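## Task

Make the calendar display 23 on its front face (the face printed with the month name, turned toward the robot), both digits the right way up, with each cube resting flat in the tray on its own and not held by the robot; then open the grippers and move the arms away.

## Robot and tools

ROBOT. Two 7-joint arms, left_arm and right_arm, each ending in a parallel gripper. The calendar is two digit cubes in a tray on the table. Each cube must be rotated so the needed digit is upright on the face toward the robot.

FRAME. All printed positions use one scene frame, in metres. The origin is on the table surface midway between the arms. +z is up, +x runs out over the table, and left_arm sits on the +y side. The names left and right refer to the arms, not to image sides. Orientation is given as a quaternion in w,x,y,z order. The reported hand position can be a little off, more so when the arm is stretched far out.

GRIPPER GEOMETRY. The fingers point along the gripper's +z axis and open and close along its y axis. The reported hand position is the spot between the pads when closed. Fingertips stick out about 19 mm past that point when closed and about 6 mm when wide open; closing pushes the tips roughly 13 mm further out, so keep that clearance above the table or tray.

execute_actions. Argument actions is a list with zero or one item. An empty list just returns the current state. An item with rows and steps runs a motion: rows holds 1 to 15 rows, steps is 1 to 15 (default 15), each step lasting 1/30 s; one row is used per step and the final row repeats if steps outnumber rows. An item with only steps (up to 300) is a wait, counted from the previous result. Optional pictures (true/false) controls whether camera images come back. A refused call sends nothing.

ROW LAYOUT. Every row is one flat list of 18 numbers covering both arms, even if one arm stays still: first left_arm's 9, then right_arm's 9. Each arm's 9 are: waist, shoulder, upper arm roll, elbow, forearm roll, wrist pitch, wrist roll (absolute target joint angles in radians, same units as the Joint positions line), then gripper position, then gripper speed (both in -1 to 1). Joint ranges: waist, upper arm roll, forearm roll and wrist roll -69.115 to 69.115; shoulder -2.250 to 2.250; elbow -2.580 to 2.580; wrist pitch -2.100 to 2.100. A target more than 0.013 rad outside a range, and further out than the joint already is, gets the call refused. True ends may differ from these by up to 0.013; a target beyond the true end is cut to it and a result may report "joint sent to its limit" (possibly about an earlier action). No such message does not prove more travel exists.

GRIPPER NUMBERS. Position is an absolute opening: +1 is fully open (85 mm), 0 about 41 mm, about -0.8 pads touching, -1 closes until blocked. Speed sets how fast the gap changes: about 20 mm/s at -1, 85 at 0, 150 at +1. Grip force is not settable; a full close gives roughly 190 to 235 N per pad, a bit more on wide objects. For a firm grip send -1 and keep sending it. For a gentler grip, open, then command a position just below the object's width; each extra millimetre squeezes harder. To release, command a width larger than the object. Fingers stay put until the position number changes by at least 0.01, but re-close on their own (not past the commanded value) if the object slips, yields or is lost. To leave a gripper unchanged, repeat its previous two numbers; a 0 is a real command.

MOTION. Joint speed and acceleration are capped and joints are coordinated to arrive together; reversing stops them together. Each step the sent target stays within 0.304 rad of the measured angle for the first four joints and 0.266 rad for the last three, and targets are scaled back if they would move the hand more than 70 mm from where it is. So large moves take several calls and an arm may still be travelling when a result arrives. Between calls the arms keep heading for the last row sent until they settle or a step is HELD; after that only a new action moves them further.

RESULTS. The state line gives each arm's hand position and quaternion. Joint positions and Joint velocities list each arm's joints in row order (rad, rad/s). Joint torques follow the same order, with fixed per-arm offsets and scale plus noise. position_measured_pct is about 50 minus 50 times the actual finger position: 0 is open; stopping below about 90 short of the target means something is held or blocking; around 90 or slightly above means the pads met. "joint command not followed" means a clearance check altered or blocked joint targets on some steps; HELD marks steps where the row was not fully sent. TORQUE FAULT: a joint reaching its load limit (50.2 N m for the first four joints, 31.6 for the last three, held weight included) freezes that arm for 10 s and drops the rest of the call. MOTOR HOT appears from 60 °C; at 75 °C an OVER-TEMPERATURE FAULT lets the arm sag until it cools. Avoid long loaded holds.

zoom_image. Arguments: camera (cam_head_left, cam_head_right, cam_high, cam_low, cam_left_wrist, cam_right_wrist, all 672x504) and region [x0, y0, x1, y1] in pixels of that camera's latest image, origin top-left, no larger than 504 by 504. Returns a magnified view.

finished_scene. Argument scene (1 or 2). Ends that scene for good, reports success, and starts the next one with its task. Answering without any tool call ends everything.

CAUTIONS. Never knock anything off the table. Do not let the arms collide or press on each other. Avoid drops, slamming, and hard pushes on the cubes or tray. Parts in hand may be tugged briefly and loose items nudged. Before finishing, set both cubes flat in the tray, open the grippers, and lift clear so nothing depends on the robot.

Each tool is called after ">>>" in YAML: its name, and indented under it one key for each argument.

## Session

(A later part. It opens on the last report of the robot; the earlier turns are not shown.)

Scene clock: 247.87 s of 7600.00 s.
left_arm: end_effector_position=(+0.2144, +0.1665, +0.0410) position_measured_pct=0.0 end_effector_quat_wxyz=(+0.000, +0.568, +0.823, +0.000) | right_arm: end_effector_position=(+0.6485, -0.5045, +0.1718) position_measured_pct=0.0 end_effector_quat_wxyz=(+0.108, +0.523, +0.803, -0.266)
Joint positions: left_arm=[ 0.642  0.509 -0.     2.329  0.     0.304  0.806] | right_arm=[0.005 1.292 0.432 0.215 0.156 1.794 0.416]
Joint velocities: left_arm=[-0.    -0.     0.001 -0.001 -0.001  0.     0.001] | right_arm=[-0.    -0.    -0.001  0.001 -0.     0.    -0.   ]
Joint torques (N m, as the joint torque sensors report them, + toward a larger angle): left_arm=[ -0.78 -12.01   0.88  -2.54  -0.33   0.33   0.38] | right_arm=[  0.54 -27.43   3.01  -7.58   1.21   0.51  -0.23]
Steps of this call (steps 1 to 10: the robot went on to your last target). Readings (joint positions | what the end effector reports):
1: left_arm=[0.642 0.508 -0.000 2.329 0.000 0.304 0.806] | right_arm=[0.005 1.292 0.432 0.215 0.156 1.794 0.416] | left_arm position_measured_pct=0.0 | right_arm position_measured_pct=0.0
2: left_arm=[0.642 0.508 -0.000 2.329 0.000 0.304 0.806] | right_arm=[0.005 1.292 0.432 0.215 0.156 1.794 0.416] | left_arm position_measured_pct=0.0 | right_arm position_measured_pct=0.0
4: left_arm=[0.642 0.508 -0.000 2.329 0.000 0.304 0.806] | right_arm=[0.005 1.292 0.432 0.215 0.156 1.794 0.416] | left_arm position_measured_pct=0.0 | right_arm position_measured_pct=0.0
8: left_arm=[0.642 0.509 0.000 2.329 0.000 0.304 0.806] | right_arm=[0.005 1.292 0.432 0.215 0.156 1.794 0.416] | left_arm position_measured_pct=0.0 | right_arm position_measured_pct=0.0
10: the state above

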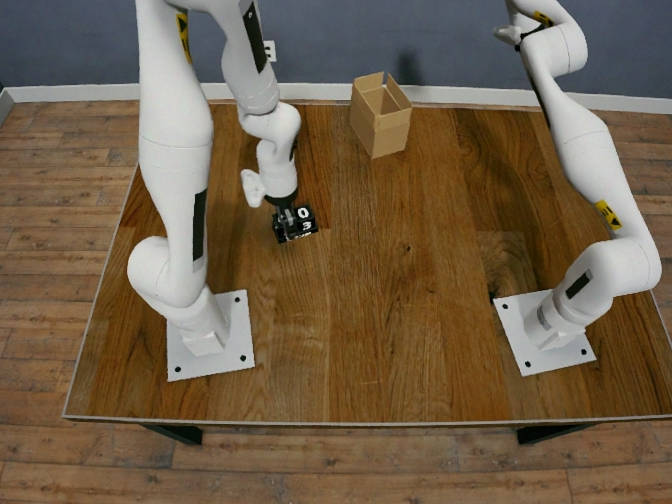

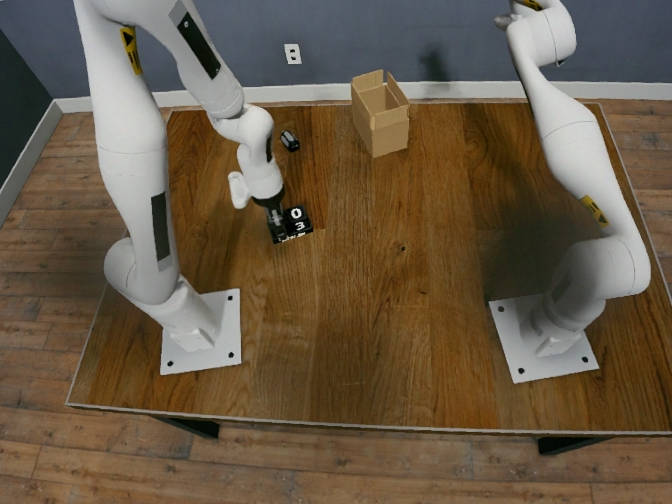

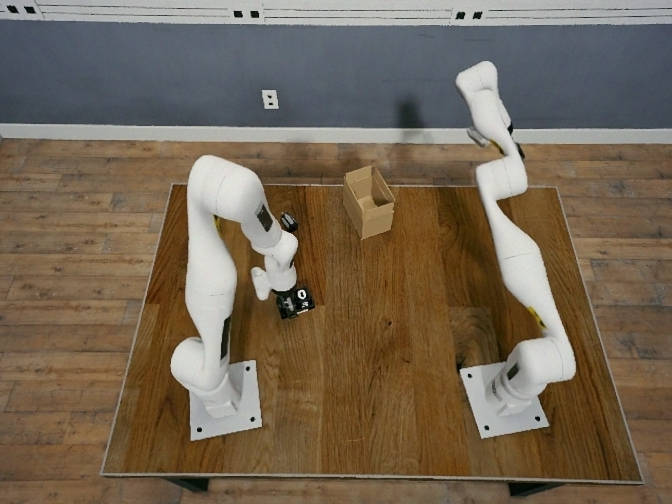

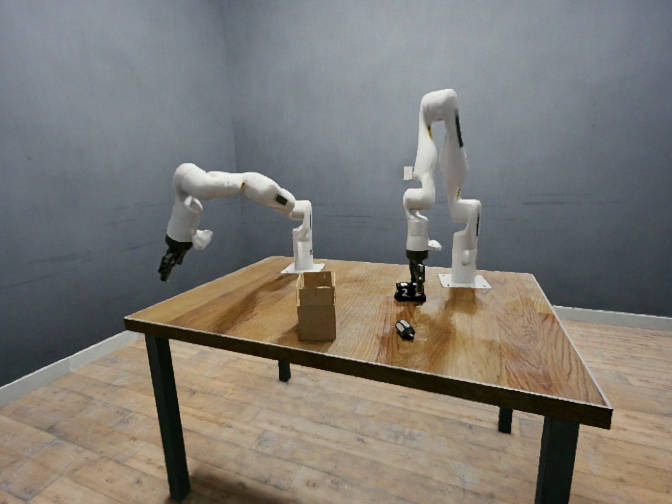

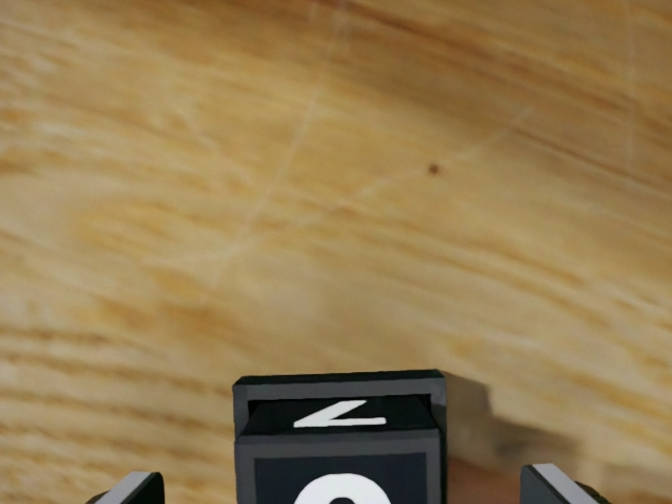

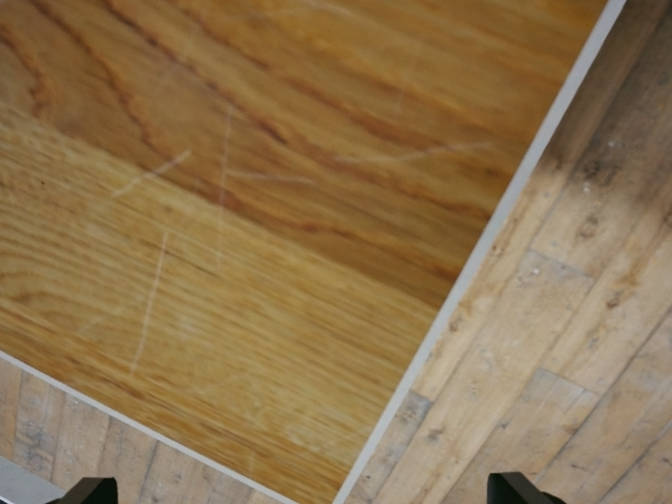

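>>> execute_actions:
  actions:
    - {"rows": [[0.6422, 0.5088, 0.0, 2.3291, 0.0, 0.3037, 0.806, -1, -0.3, 0.005, 1.292, 0.432, 0.215, 0.156, 1.794, 0.416, 1, 0]], "steps": 15}
  pictures: false

>>> execute_actions:
  actions:
    - {"steps": 15}

Scene clock: 256.67 s of 7600.00 s.
left_arm: end_effector_position=(+0.2144, +0.1665, +0.0410) position_measured_pct=28.6 end_effector_quat_wxyz=(-0.000, +0.568, +0.823, -0.000) | right_arm: end_effector_position=(+0.6485, -0.5045, +0.1718) position_measured_pct=0.0 end_effector_quat_wxyz=(+0.108, +0.523, +0.803, -0.266)
Joint positions: left_arm=[0.642 0.509 0.    2.329 0.    0.304 0.806] | right_arm=[0.005 1.292 0.432 0.215 0.156 1.794 0.416]
Joint velocities: left_arm=[ 0.    -0.     0.    -0.     0.    -0.    -0.001] | right_arm=[ 0.001  0.001 -0.001  0.001 -0.     0.001 -0.002]
Joint torques (N m, as the joint torque sensors report them, + toward a larger angle): left_arm=[ -0.24 -12.21   0.98  -2.    -0.5    0.29   0.17] | right_arm=[  0.52 -27.36   3.1   -7.67   1.25   0.44  -0.2 ]
Steps of this call (steps 1 to 15: the robot went on to your last target; steps 16 to 90: nothing new was sent; then 5.30 s passed at rest; steps 91 to 105: all 15 steps of this action). Readings (joint positions | what the end effector reports):
91: left_arm=[0.642 0.509 0.000 2.329 0.000 0.304 0.806] | right_arm=[0.005 1.292 0.432 0.215 0.156 1.794 0.416] | left_arm position_measured_pct=0.0 | right_arm position_measured_pct=0.0
92: left_arm=[0.642 0.509 0.000 2.329 -0.000 0.304 0.806] | right_arm=[0.005 1.292 0.432 0.215 0.156 1.794 0.416] | left_arm position_measured_pct=0.4 | right_arm position_measured_pct=0.0
94: left_arm=[0.642 0.509 0.000 2.329 0.000 0.304 0.806] | right_arm=[0.005 1.292 0.432 0.215 0.156 1.794 0.416] | left_arm position_measured_pct=3.6 | right_arm position_measured_pct=0.0
98: left_arm=[0.642 0.509 0.000 2.329 -0.000 0.304 0.806] | right_arm=[0.005 1.292 0.432 0.215 0.156 1.794 0.416] | left_arm position_measured_pct=12.3 | right_arm position_measured_pct=0.0
105: the state above

Scene clock: 257.17 s of 7600.00 s.
left_arm: end_effector_position=(+0.2144, +0.1665, +0.0416) position_measured_pct=48.8 end_effector_quat_wxyz=(+0.000, +0.568, +0.823, +0.000) | right_arm: end_effector_position=(+0.6485, -0.5045, +0.1718) position_measured_pct=0.0 end_effector_quat_wxyz=(+0.108, +0.523, +0.803, -0.266)
Joint positions: left_arm=[0.642 0.507 0.    2.329 0.    0.305 0.806] | right_arm=[0.005 1.292 0.432 0.215 0.156 1.794 0.416]
Joint velocities: left_arm=[ 0.    -0.    -0.004 -0.001  0.001 -0.    -0.001] | right_arm=[ 0.     0.     0.     0.    -0.001 -0.    -0.002]
Joint torques (N m, as the joint torque sensors report them, + toward a larger angle): left_arm=[ -0.66 -10.41   0.97  -2.43  -0.43  -0.2    0.17] | right_arm=[  0.31 -27.44   2.94  -7.67   1.24   0.51  -0.14]
Steps of this call (steps 1 to 15: the robot went on to your last target). Readings (joint positions | what the end effector reports):
1: left_arm=[0.642 0.509 0.000 2.329 0.000 0.304 0.806] | right_arm=[0.005 1.292 0.432 0.215 0.156 1.794 0.416] | left_arm position_measured_pct=30.6 | right_arm position_measured_pct=0.0
2: left_arm=[0.642 0.509 -0.000 2.329 0.000 0.304 0.806] | right_arm=[0.005 1.292 0.432 0.215 0.156 1.794 0.416] | left_arm position_measured_pct=32.9 | right_arm position_measured_pct=0.0
4: left_arm=[0.642 0.509 -0.000 2.329 0.000 0.304 0.806] | right_arm=[0.005 1.292 0.432 0.215 0.156 1.794 0.416] | left_arm position_measured_pct=37.7 | right_arm position_measured_pct=0.0
8: left_arm=[0.642 0.508 0.000 2.329 0.000 0.304 0.806] | right_arm=[0.005 1.292 0.432 0.215 0.156 1.794 0.416] | left_arm position_measured_pct=46.4 | right_arm position_measured_pct=0.0
15: the state above
All arms were judged still, so your last target was given up. Only a new action makes them travel on or press farther. Fingers that are still opening or closing keep moving.

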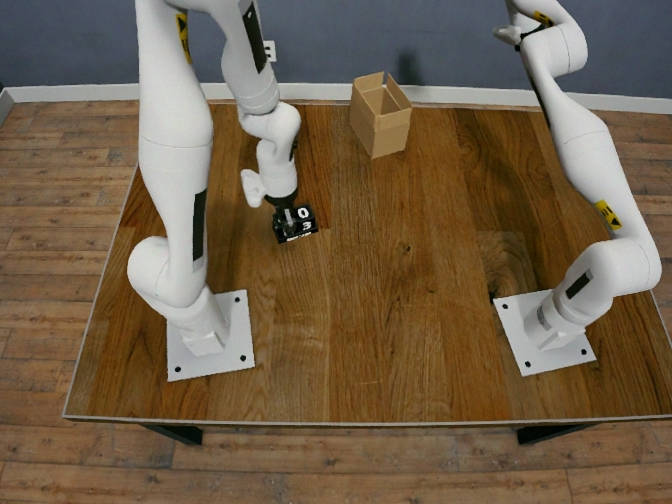

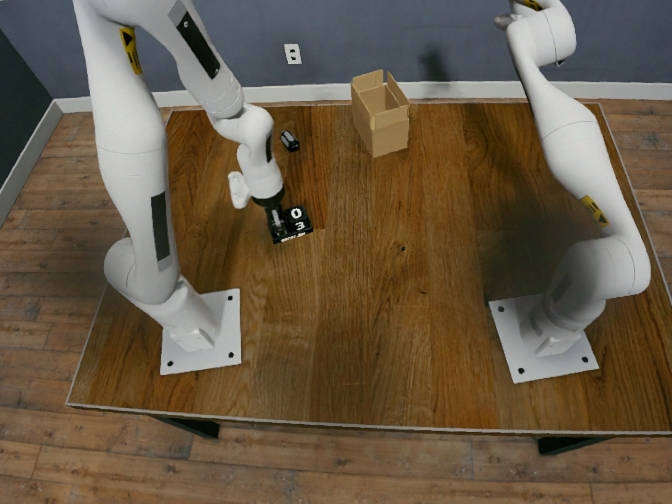

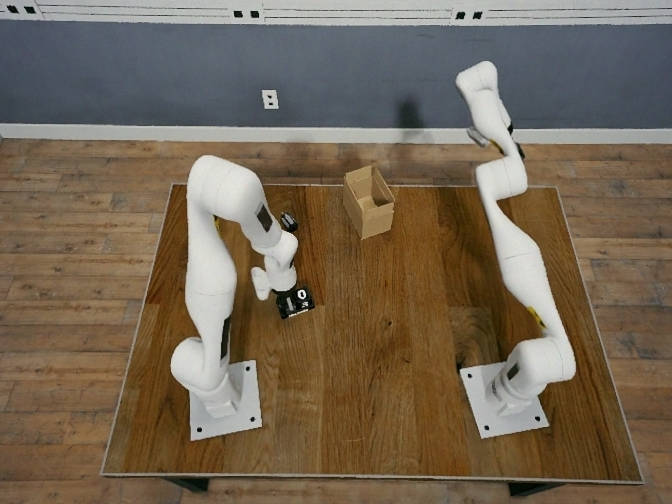

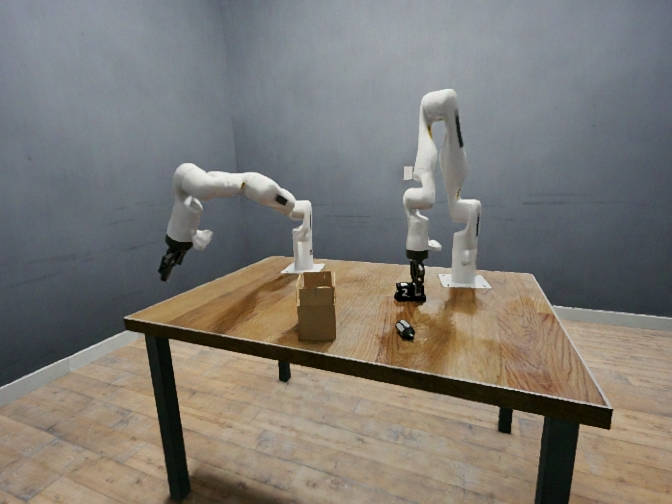

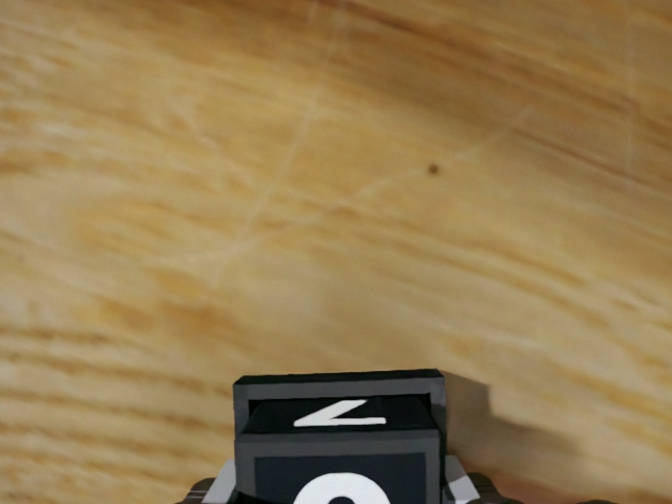

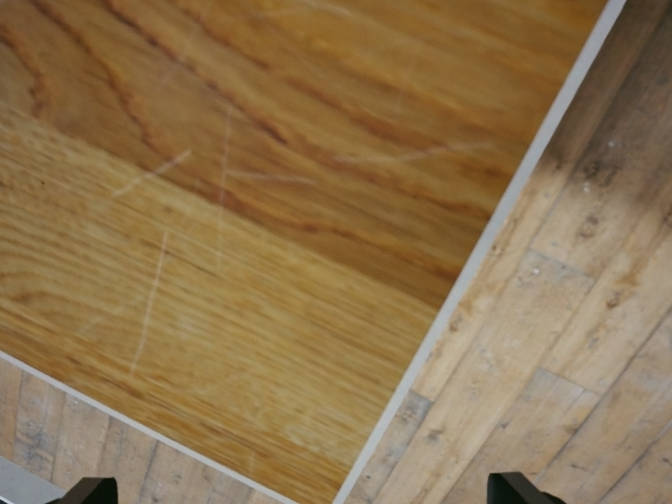

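>>> execute_actions:
  actions:
    - {"rows": [[0.6422, 0.4566, 0.0, 2.3157, 0.0, 0.3693, 0.806, -1, -0.3, 0.005, 1.292, 0.432, 0.215, 0.156, 1.794, 0.416, 1, 0], [0.6422, 0.4566, 0.0, 2.3157, 0.0, 0.3693, 0.806, -1, -0.3, 0.005, 1.292, 0.432, 0.215, 0.156, 1.794, 0.416, 1, 0], [0.6422, 0.4566, 0.0, 2.3157, 0.0, 0.3693, 0.806, -1, -0.3, 0.005, 1.292, 0.432, 0.215, 0.156, 1.794, 0.416, 1, 0], [0.6422, 0.4566, 0.0, 2.3157, 0.0, 0.3693, 0.806, -1, -0.3, 0.005, 1.292, 0.432, 0.215, 0.156, 1.794, 0.416, 1, 0], [0.6422, 0.4064, 0.0, 2.2996, 0.0, 0.4356, 0.806, -1, -0.3, 0.005, 1.292, 0.432, 0.215, 0.156, 1.794, 0.416, 1, 0], [0.6422, 0.4064, 0.0, 2.2996, 0.0, 0.4356, 0.806, -1, -0.3, 0.005, 1.292, 0.432, 0.215, 0.156, 1.794, 0.416, 1, 0], [0.6422, 0.4064, 0.0, 2.2996, 0.0, 0.4356, 0.806, -1, -0.3, 0.005, 1.292, 0.432, 0.215, 0.156, 1.794, 0.416, 1, 0], [0.6422, 0.3235, 0.0, 2.2647, 0.0, 0.5534, 0.806, -1, -0.3, 0.005, 1.292, 0.432, 0.215, 0.156, 1.794, 0.416, 1, 0]], "steps": 15}

Scene clock: 284.37 s of 7600.00 s.
left_arm: end_effector_position=(+0.2135, +0.1669, +0.1031) position_measured_pct=48.8 end_effector_quat_wxyz=(-0.003, +0.568, +0.823, -0.000) | right_arm: end_effector_position=(+0.6485, -0.5045, +0.1718) position_measured_pct=0.0 end_effector_quat_wxyz=(+0.108, +0.523, +0.803, -0.266)
Joint positions: left_arm=[0.642 0.33  0.    2.265 0.    0.552 0.806] | right_arm=[0.005 1.292 0.432 0.215 0.156 1.794 0.416]
Joint velocities: left_arm=[-0.    -0.035 -0.002 -0.003  0.     0.032  0.   ] | right_arm=[ 0.001  0.001  0.     0.001  0.001 -0.     0.   ]
Joint torques (N m, as the joint torque sensors report them, + toward a larger angle): left_arm=[ -0.14 -11.16   0.58  -4.4   -0.52   0.29   0.4 ] | right_arm=[  0.44 -27.41   2.93  -7.63   1.28   0.5   -0.19]
Steps of this call (steps 1 to 90: nothing new was sent; then 23.70 s passed at rest; steps 91 to 105: all 15 steps of this action). Readings (joint positions | what the end effector reports):
91: left_arm=[0.642 0.505 0.000 2.329 0.000 0.306 0.806] | right_arm=[0.005 1.292 0.432 0.215 0.156 1.794 0.416] | left_arm position_measured_pct=48.8 | right_arm position_measured_pct=0.0
92: left_arm=[0.642 0.499 -0.000 2.328 0.000 0.312 0.806] | right_arm=[0.005 1.292 0.432 0.215 0.156 1.794 0.416] | left_arm position_measured_pct=48.8 | right_arm position_measured_pct=0.0
94: left_arm=[0.642 0.472 -0.000 2.321 -0.000 0.343 0.806] | right_arm=[0.005 1.292 0.432 0.215 0.156 1.794 0.416] | left_arm position_measured_pct=48.8 | right_arm position_measured_pct=0.0
98: left_arm=[0.642 0.415 0.000 2.303 0.000 0.422 0.806] | right_arm=[0.005 1.292 0.432 0.215 0.156 1.794 0.416] | left_arm position_measured_pct=48.8 | right_arm position_measured_pct=0.0
105: the state above

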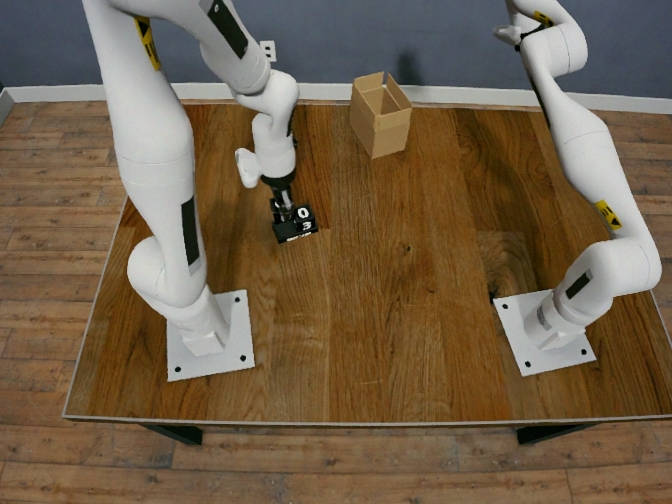

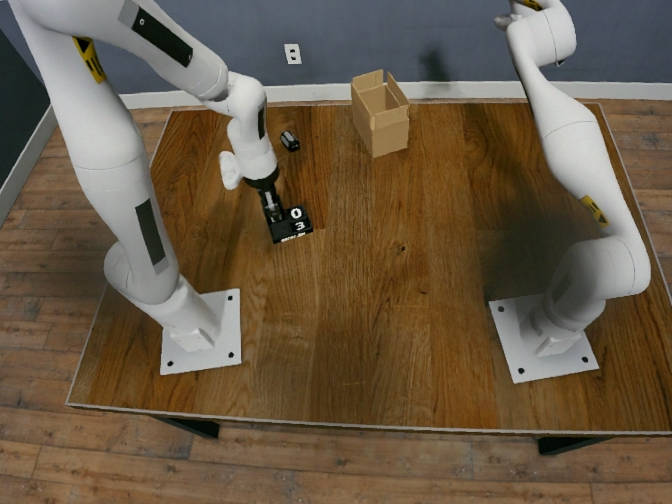

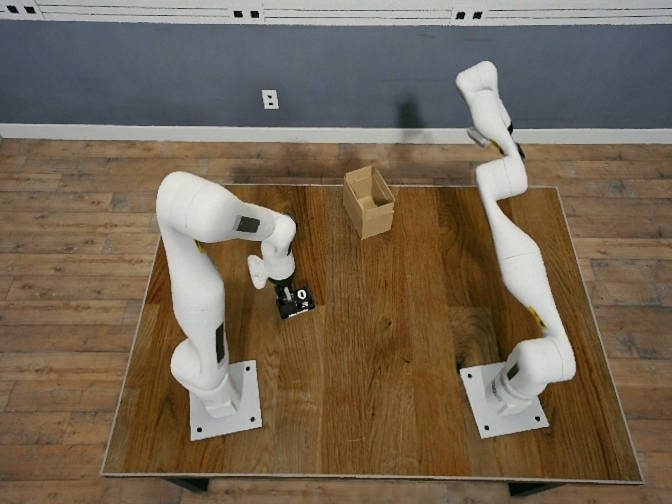

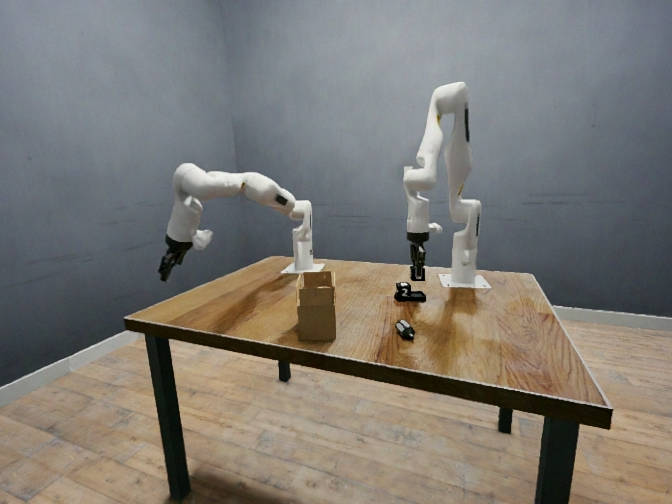

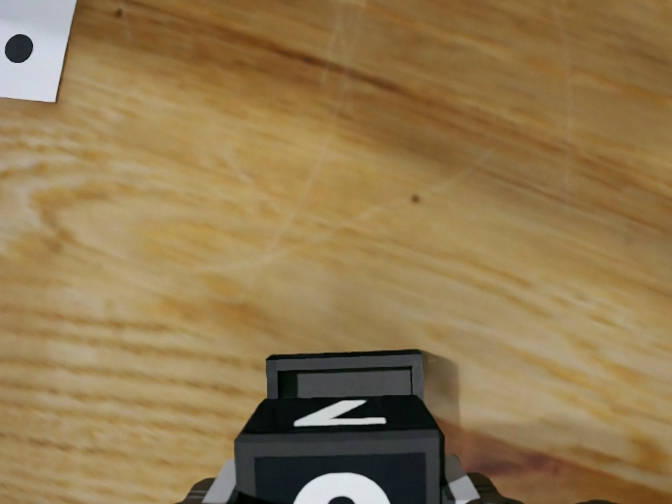

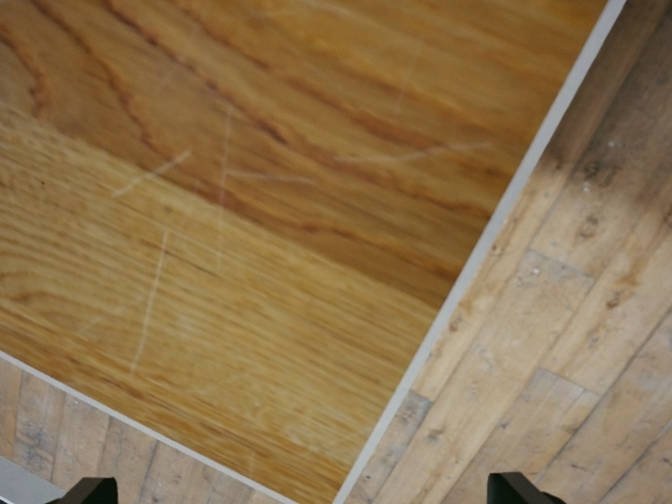

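The cube is lifted clear. Now rotate the wrist roll by 180°.

>>> execute_actions:
  actions:
    - {"rows": [[0.6422, 0.3235, 0.0, 2.2647, 0.0, 0.5534, -2.3356, -1, -0.3, 0.005, 1.292, 0.432, 0.215, 0.156, 1.794, 0.416, 1, 0]], "steps": 15}
  pictures: false

>>> execute_actions:
  actions:
    - {"steps": 75}

Scene clock: 287.73 s of 7600.00 s.
left_arm: end_effector_position=(+0.2144, +0.1665, +0.1050) position_measured_pct=48.8 end_effector_quat_wxyz=(-0.000, +0.756, +0.655, -0.000) | right_arm: end_effector_position=(+0.6485, -0.5045, +0.1718) position_measured_pct=0.0 end_effector_quat_wxyz=(+0.108, +0.523, +0.803, -0.266)
Joint positions: left_arm=[ 0.642  0.324 -0.     2.265 -0.     0.553  0.3  ] | right_arm=[0.005 1.292 0.432 0.215 0.156 1.794 0.416]
Joint velocities: left_arm=[ 0.    -0.    -0.    -0.001  0.     0.    -1.215] | right_arm=[-0.     0.001 -0.    -0.001 -0.    -0.     0.002]
Joint torques (N m, as the joint torque sensors report them, + toward a larger angle): left_arm=[ -0.77 -11.07   0.53  -4.6   -0.5   -0.02   0.19] | right_arm=[  0.42 -27.46   2.86  -7.65   1.23   0.52  -0.22]
Steps of this call (steps 1 to 15: the robot went on to your last target; steps 16 to 86: nothing new was sent; steps 87 to 101: all 15 steps of this action). Readings (joint positions | what the end effector reports):
87: left_arm=[0.642 0.324 -0.000 2.265 0.000 0.553 0.805] | right_arm=[0.005 1.292 0.432 0.215 0.156 1.794 0.416] | left_arm position_measured_pct=48.8 | right_arm position_measured_pct=0.0
88: left_arm=[0.642 0.324 -0.000 2.265 0.000 0.553 0.795] | right_arm=[0.005 1.292 0.432 0.215 0.156 1.794 0.416] | left_arm position_measured_pct=48.8 | right_arm position_measured_pct=0.0
90: left_arm=[0.642 0.324 -0.000 2.265 0.000 0.553 0.745] | right_arm=[0.005 1.292 0.432 0.215 0.156 1.794 0.416] | left_arm position_measured_pct=48.8 | right_arm position_measured_pct=0.0
94: left_arm=[0.642 0.324 -0.000 2.265 -0.000 0.553 0.585] | right_arm=[0.005 1.292 0.432 0.215 0.156 1.794 0.416] | left_arm position_measured_pct=48.8 | right_arm position_measured_pct=0.0
101: the state above

Scene clock: 290.23 s of 7600.00 s.
left_arm: end_effector_position=(+0.2144, +0.1665, +0.1050) position_measured_pct=48.8 end_effector_quat_wxyz=(+0.000, +0.823, -0.568, -0.000) | right_arm: end_effector_position=(+0.6485, -0.5045, +0.1718) position_measured_pct=0.0 end_effector_quat_wxyz=(+0.108, +0.523, +0.803, -0.266)
Joint positions: left_arm=[ 0.642  0.324 -0.     2.265  0.     0.553 -2.336] | right_arm=[0.005 1.292 0.432 0.215 0.156 1.794 0.416]
Joint velocities: left_arm=[-0.    -0.     0.001  0.001  0.001  0.    -0.001] | right_arm=[-0.     0.001  0.    -0.001  0.001 -0.     0.002]
Joint torques (N m, as the joint torque sensors report them, + toward a larger angle): left_arm=[ -0.71 -11.19   0.79  -4.38  -0.49   0.08   0.18] | right_arm=[  0.46 -27.35   2.96  -7.71   1.24   0.46  -0.21]
Steps of this call (steps 1 to 75: the robot went on to your last target). Readings (joint positions | what the end effector reports):
1: left_arm=[0.642 0.324 -0.000 2.265 -0.000 0.553 0.260] | right_arm=[0.005 1.292 0.432 0.215 0.156 1.794 0.416] | left_arm position_measured_pct=48.8 | right_arm position_measured_pct=0.0
2: left_arm=[0.642 0.324 -0.000 2.265 -0.000 0.553 0.219] | right_arm=[0.005 1.292 0.432 0.215 0.156 1.794 0.416] | left_arm position_measured_pct=48.8 | right_arm position_measured_pct=0.0
4: left_arm=[0.642 0.324 -0.000 2.265 -0.000 0.553 0.138] | right_arm=[0.005 1.292 0.432 0.215 0.156 1.794 0.416] | left_arm position_measured_pct=48.8 | right_arm position_measured_pct=0.0
8: left_arm=[0.642 0.324 -0.000 2.265 -0.000 0.553 -0.025] | right_arm=[0.005 1.292 0.432 0.215 0.156 1.794 0.416] | left_arm position_measured_pct=48.8 | right_arm position_measured_pct=0.0
75: the state above

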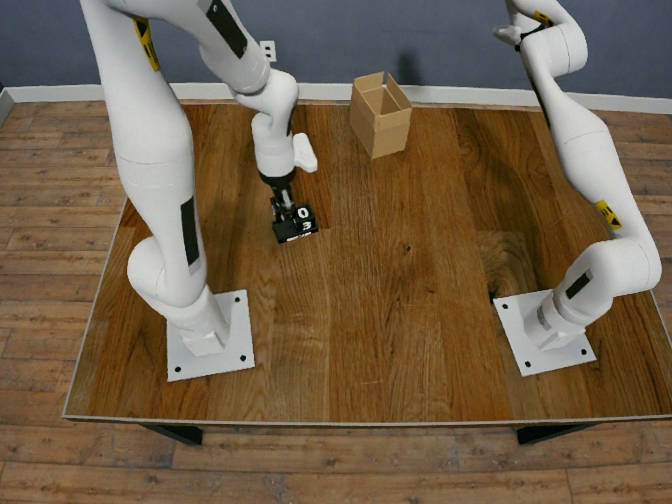

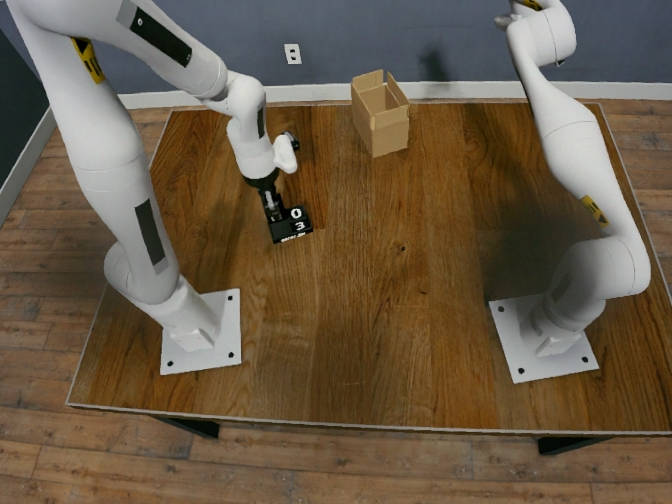

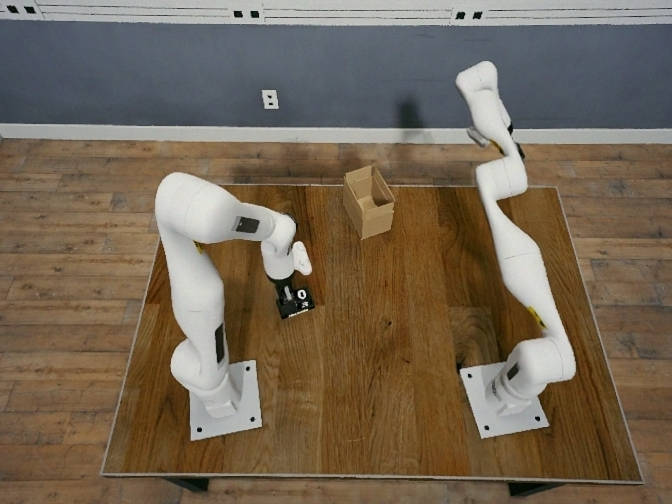

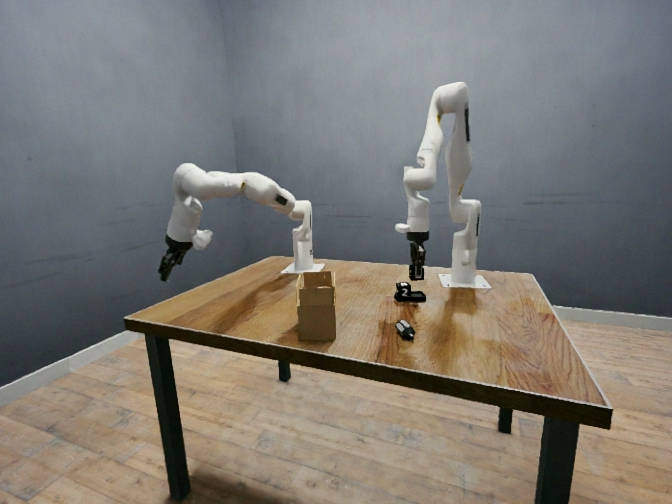

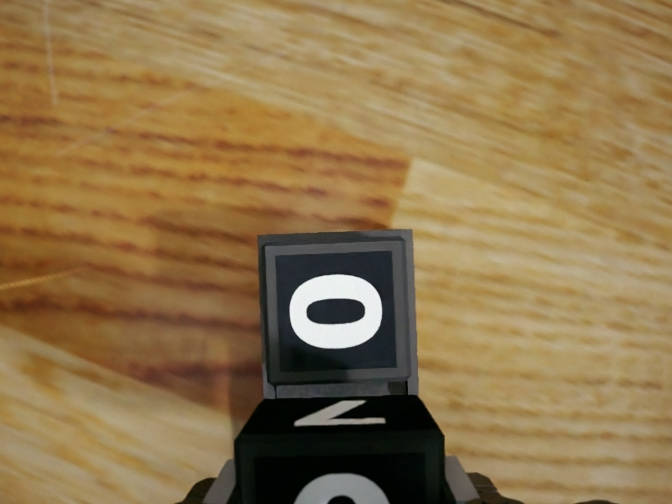

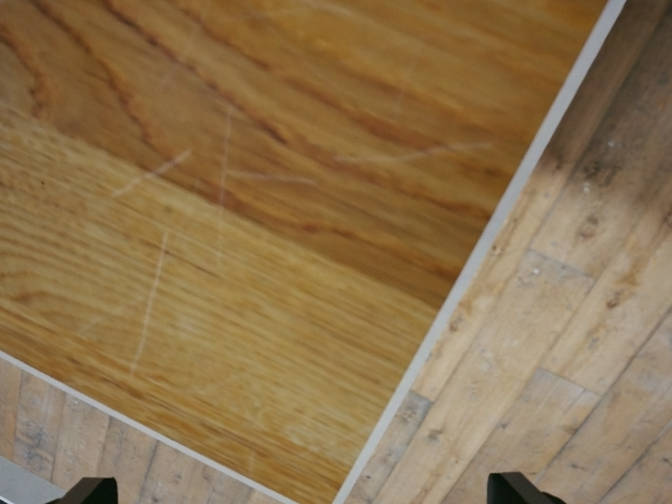

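>>> zoom_image:
  camera: "cam_left_wrist"
  region: [200, 210, 480, 504]

>>> zoom_image:
  camera: "cam_low"
  region: [375, 235, 455, 310]

Region (200, 210, 480, 504) of cam_left_wrist's 672x504 image, scaled by 1.714; it fills the left 480 columns of this view, and the rest is white.

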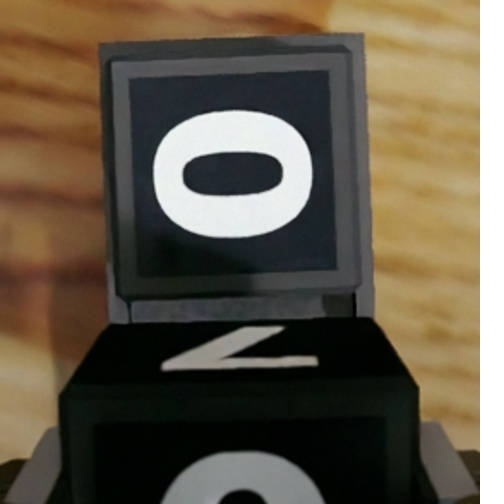

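Region (375, 235, 455, 310) of cam_low's 672x504 image, scaled by 6.300, with more detail than that image has; it fills the top 472 rows of this view, and the rest is white.

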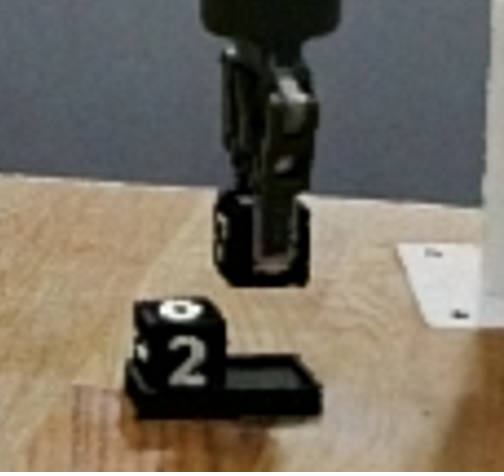

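>>> execute_actions:
  actions:
    - {"rows": [[0.6422, 0.4064, 0.0, 2.2996, 0.0, 0.4356, -2.3226, -1, -0.3, 0.005, 1.292, 0.432, 0.215, 0.156, 1.794, 0.416, 1, 0]], "steps": 15}
  pictures: false

>>> execute_actions:
  actions:
    - {"steps": 10}

Scene clock: 324.33 s of 7600.00 s.
left_arm: end_effector_position=(+0.2146, +0.1664, +0.0752) position_measured_pct=48.8 end_effector_quat_wxyz=(-0.000, +0.827, -0.563, +0.000) | right_arm: end_effector_position=(+0.6485, -0.5045, +0.1718) position_measured_pct=0.0 end_effector_quat_wxyz=(+0.108, +0.523, +0.803, -0.266)
Joint positions: left_arm=[ 0.642  0.406 -0.     2.3   -0.     0.436 -2.323] | right_arm=[0.005 1.292 0.432 0.215 0.156 1.794 0.416]
Joint velocities: left_arm=[-0.     0.008  0.001 -0.     0.    -0.     0.   ] | right_arm=[-0.    -0.     0.001 -0.    -0.001 -0.001  0.002]
Joint torques (N m, as the joint torque sensors report them, + toward a larger angle): left_arm=[ -0.37 -11.74   0.37  -3.66  -0.36   0.14   0.24] | right_arm=[  0.43 -27.43   2.95  -7.56   1.25   0.48  -0.23]
Steps of this call (steps 1 to 15: the robot went on to your last target; steps 16 to 90: nothing new was sent; then 30.60 s passed at rest; steps 91 to 105: all 15 steps of this action). Readings (joint positions | what the end effector reports):
91: left_arm=[0.642 0.325 0.000 2.265 -0.000 0.552 -2.335] | right_arm=[0.005 1.292 0.432 0.215 0.156 1.794 0.416] | left_arm position_measured_pct=48.8 | right_arm position_measured_pct=0.0
92: left_arm=[0.642 0.332 0.000 2.267 0.000 0.545 -2.335] | right_arm=[0.005 1.292 0.432 0.215 0.156 1.794 0.416] | left_arm position_measured_pct=48.8 | right_arm position_measured_pct=0.0
94: left_arm=[0.642 0.362 0.000 2.278 0.000 0.507 -2.331] | right_arm=[0.005 1.292 0.432 0.215 0.156 1.794 0.416] | left_arm position_measured_pct=48.8 | right_arm position_measured_pct=0.0
98: left_arm=[0.642 0.402 -0.000 2.299 -0.000 0.438 -2.323] | right_arm=[0.005 1.292 0.432 0.215 0.156 1.794 0.416] | left_arm position_measured_pct=48.8 | right_arm position_measured_pct=0.0
105: the state above

Scene clock: 324.67 s of 7600.00 s.
left_arm: end_effector_position=(+0.2144, +0.1665, +0.0750) position_measured_pct=48.8 end_effector_quat_wxyz=(-0.000, +0.827, -0.563, +0.000) | right_arm: end_effector_position=(+0.6485, -0.5045, +0.1718) position_measured_pct=0.0 end_effector_quat_wxyz=(+0.108, +0.523, +0.803, -0.266)
Joint positions: left_arm=[ 0.642  0.406  0.     2.3    0.     0.436 -2.323] | right_arm=[0.005 1.292 0.432 0.215 0.156 1.794 0.416]
Joint velocities: left_arm=[ 0.     0.    -0.001 -0.    -0.     0.    -0.   ] | right_arm=[-0.001 -0.001  0.001  0.001 -0.     0.     0.001]
Joint torques (N m, as the joint torque sensors report them, + toward a larger angle): left_arm=[ -0.32 -11.44   0.57  -3.87   0.     0.29   0.19] | right_arm=[  0.55 -27.41   3.04  -7.76   1.26   0.54  -0.19]
Steps of this call (steps 1 to 10: the robot went on to your last target). Readings (joint positions | what the end effector reports):
1: left_arm=[0.642 0.406 -0.000 2.300 -0.000 0.436 -2.323] | right_arm=[0.005 1.292 0.432 0.215 0.156 1.794 0.416] | left_arm position_measured_pct=48.8 | right_arm position_measured_pct=0.0
2: left_arm=[0.642 0.406 -0.000 2.300 0.000 0.436 -2.323] | right_arm=[0.005 1.292 0.432 0.215 0.156 1.794 0.416] | left_arm position_measured_pct=48.8 | right_arm position_measured_pct=0.0
4: left_arm=[0.642 0.406 -0.000 2.300 0.000 0.436 -2.323] | right_arm=[0.005 1.292 0.432 0.215 0.156 1.794 0.416] | left_arm position_measured_pct=48.8 | right_arm position_measured_pct=0.0
8: left_arm=[0.642 0.406 0.000 2.300 0.000 0.436 -2.323] | right_arm=[0.005 1.292 0.432 0.215 0.156 1.794 0.416] | left_arm position_measured_pct=48.8 | right_arm position_measured_pct=0.0
10: the state above

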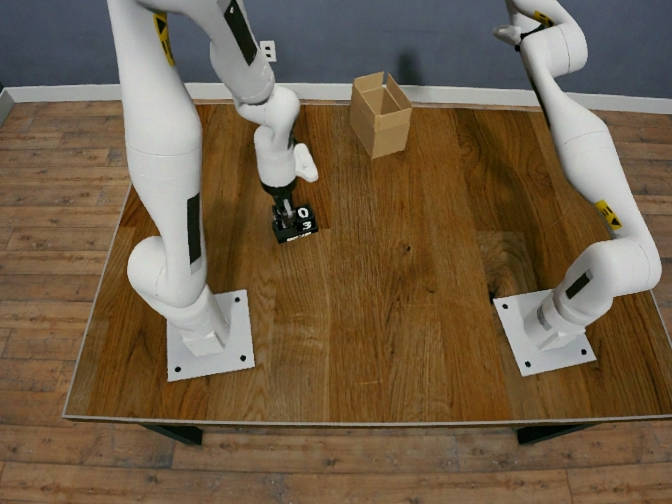

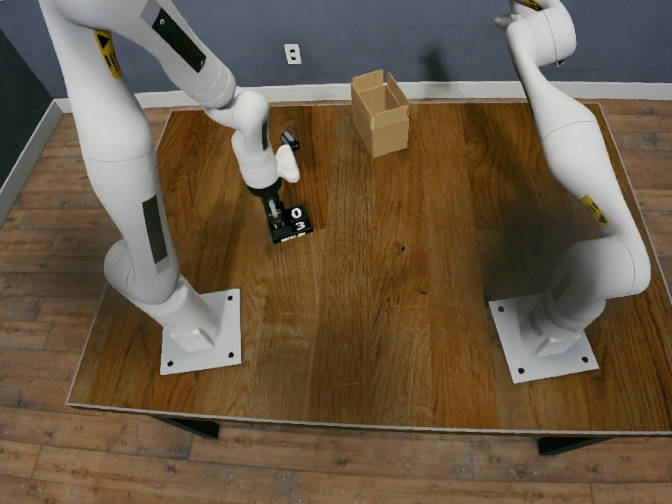

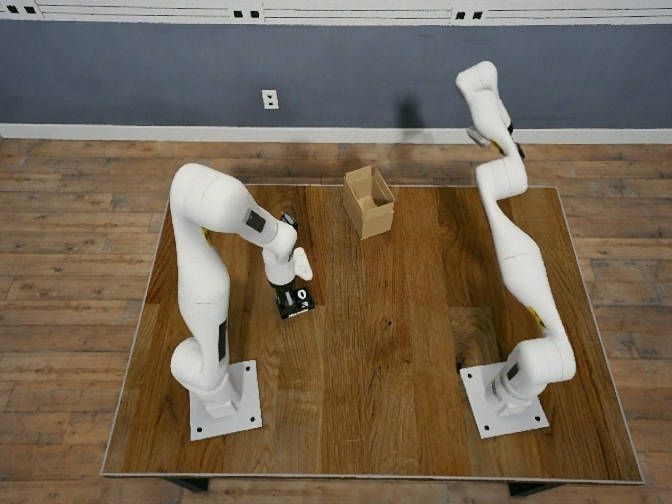

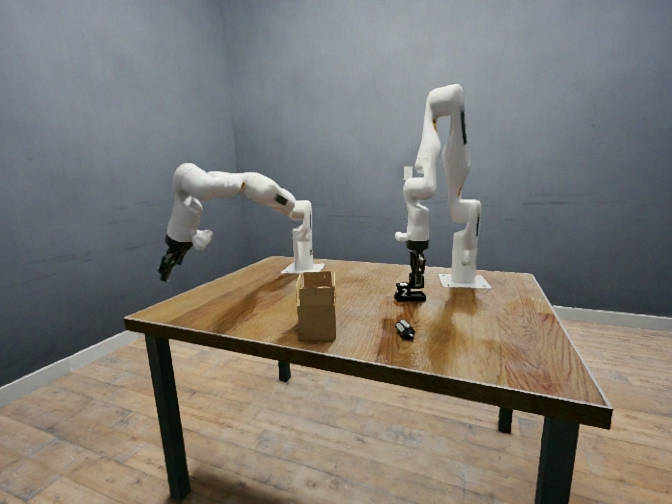

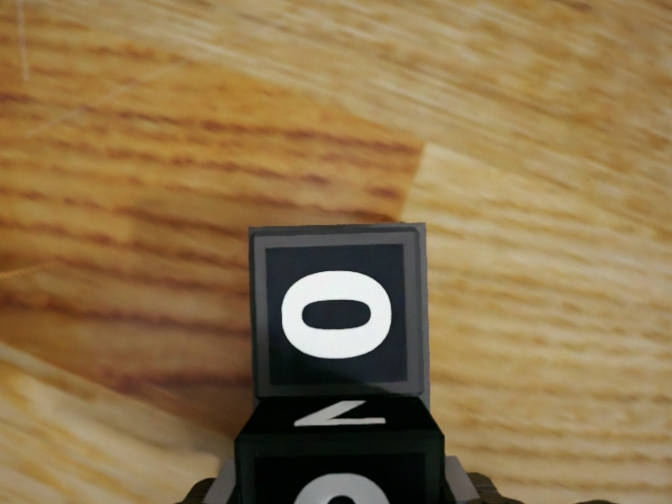

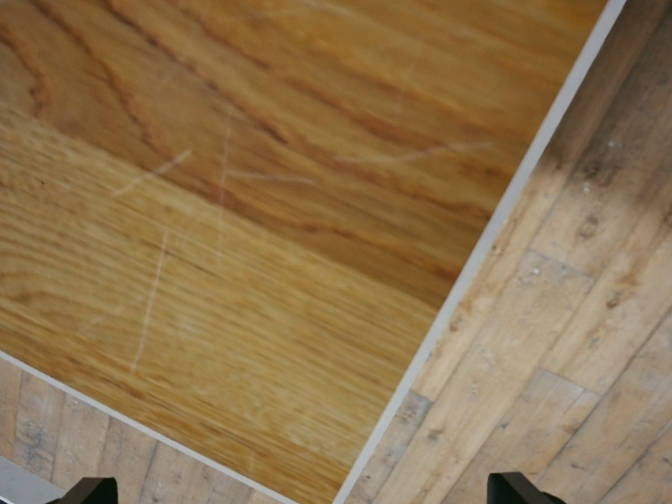

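>>> zoom_image:
  camera: "cam_left_wrist"
  region: [210, 210, 470, 504]

>>> zoom_image:
  camera: "cam_low"
  region: [380, 250, 450, 310]

>>> zoom_image:
  camera: "cam_head_right"
  region: [240, 170, 340, 260]

Region (210, 210, 470, 504) of cam_left_wrist's 672x504 image, scaled by 1.714; it fills the left 446 columns of this view, and the rest is white.

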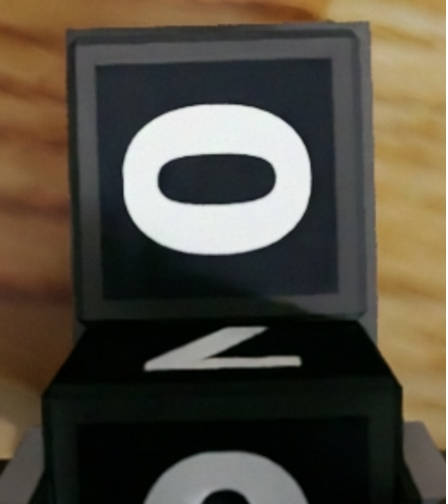

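Region (380, 250, 450, 310) of cam_low's 672x504 image, scaled by 7.200, with more detail than that image has; it fills the top 432 rows of this view, and the rest is white.

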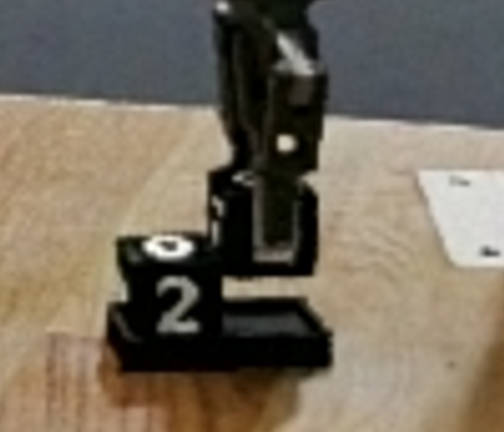

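Region (240, 170, 340, 260) of cam_head_right's 672x504 image, scaled by 5.040, with more detail than that image has; it fills the top 454 rows of this view, and the rest is white.

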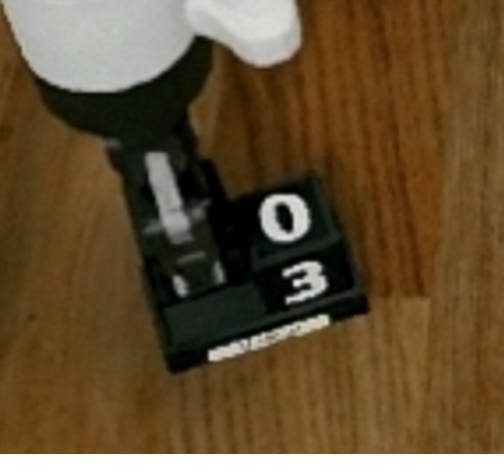

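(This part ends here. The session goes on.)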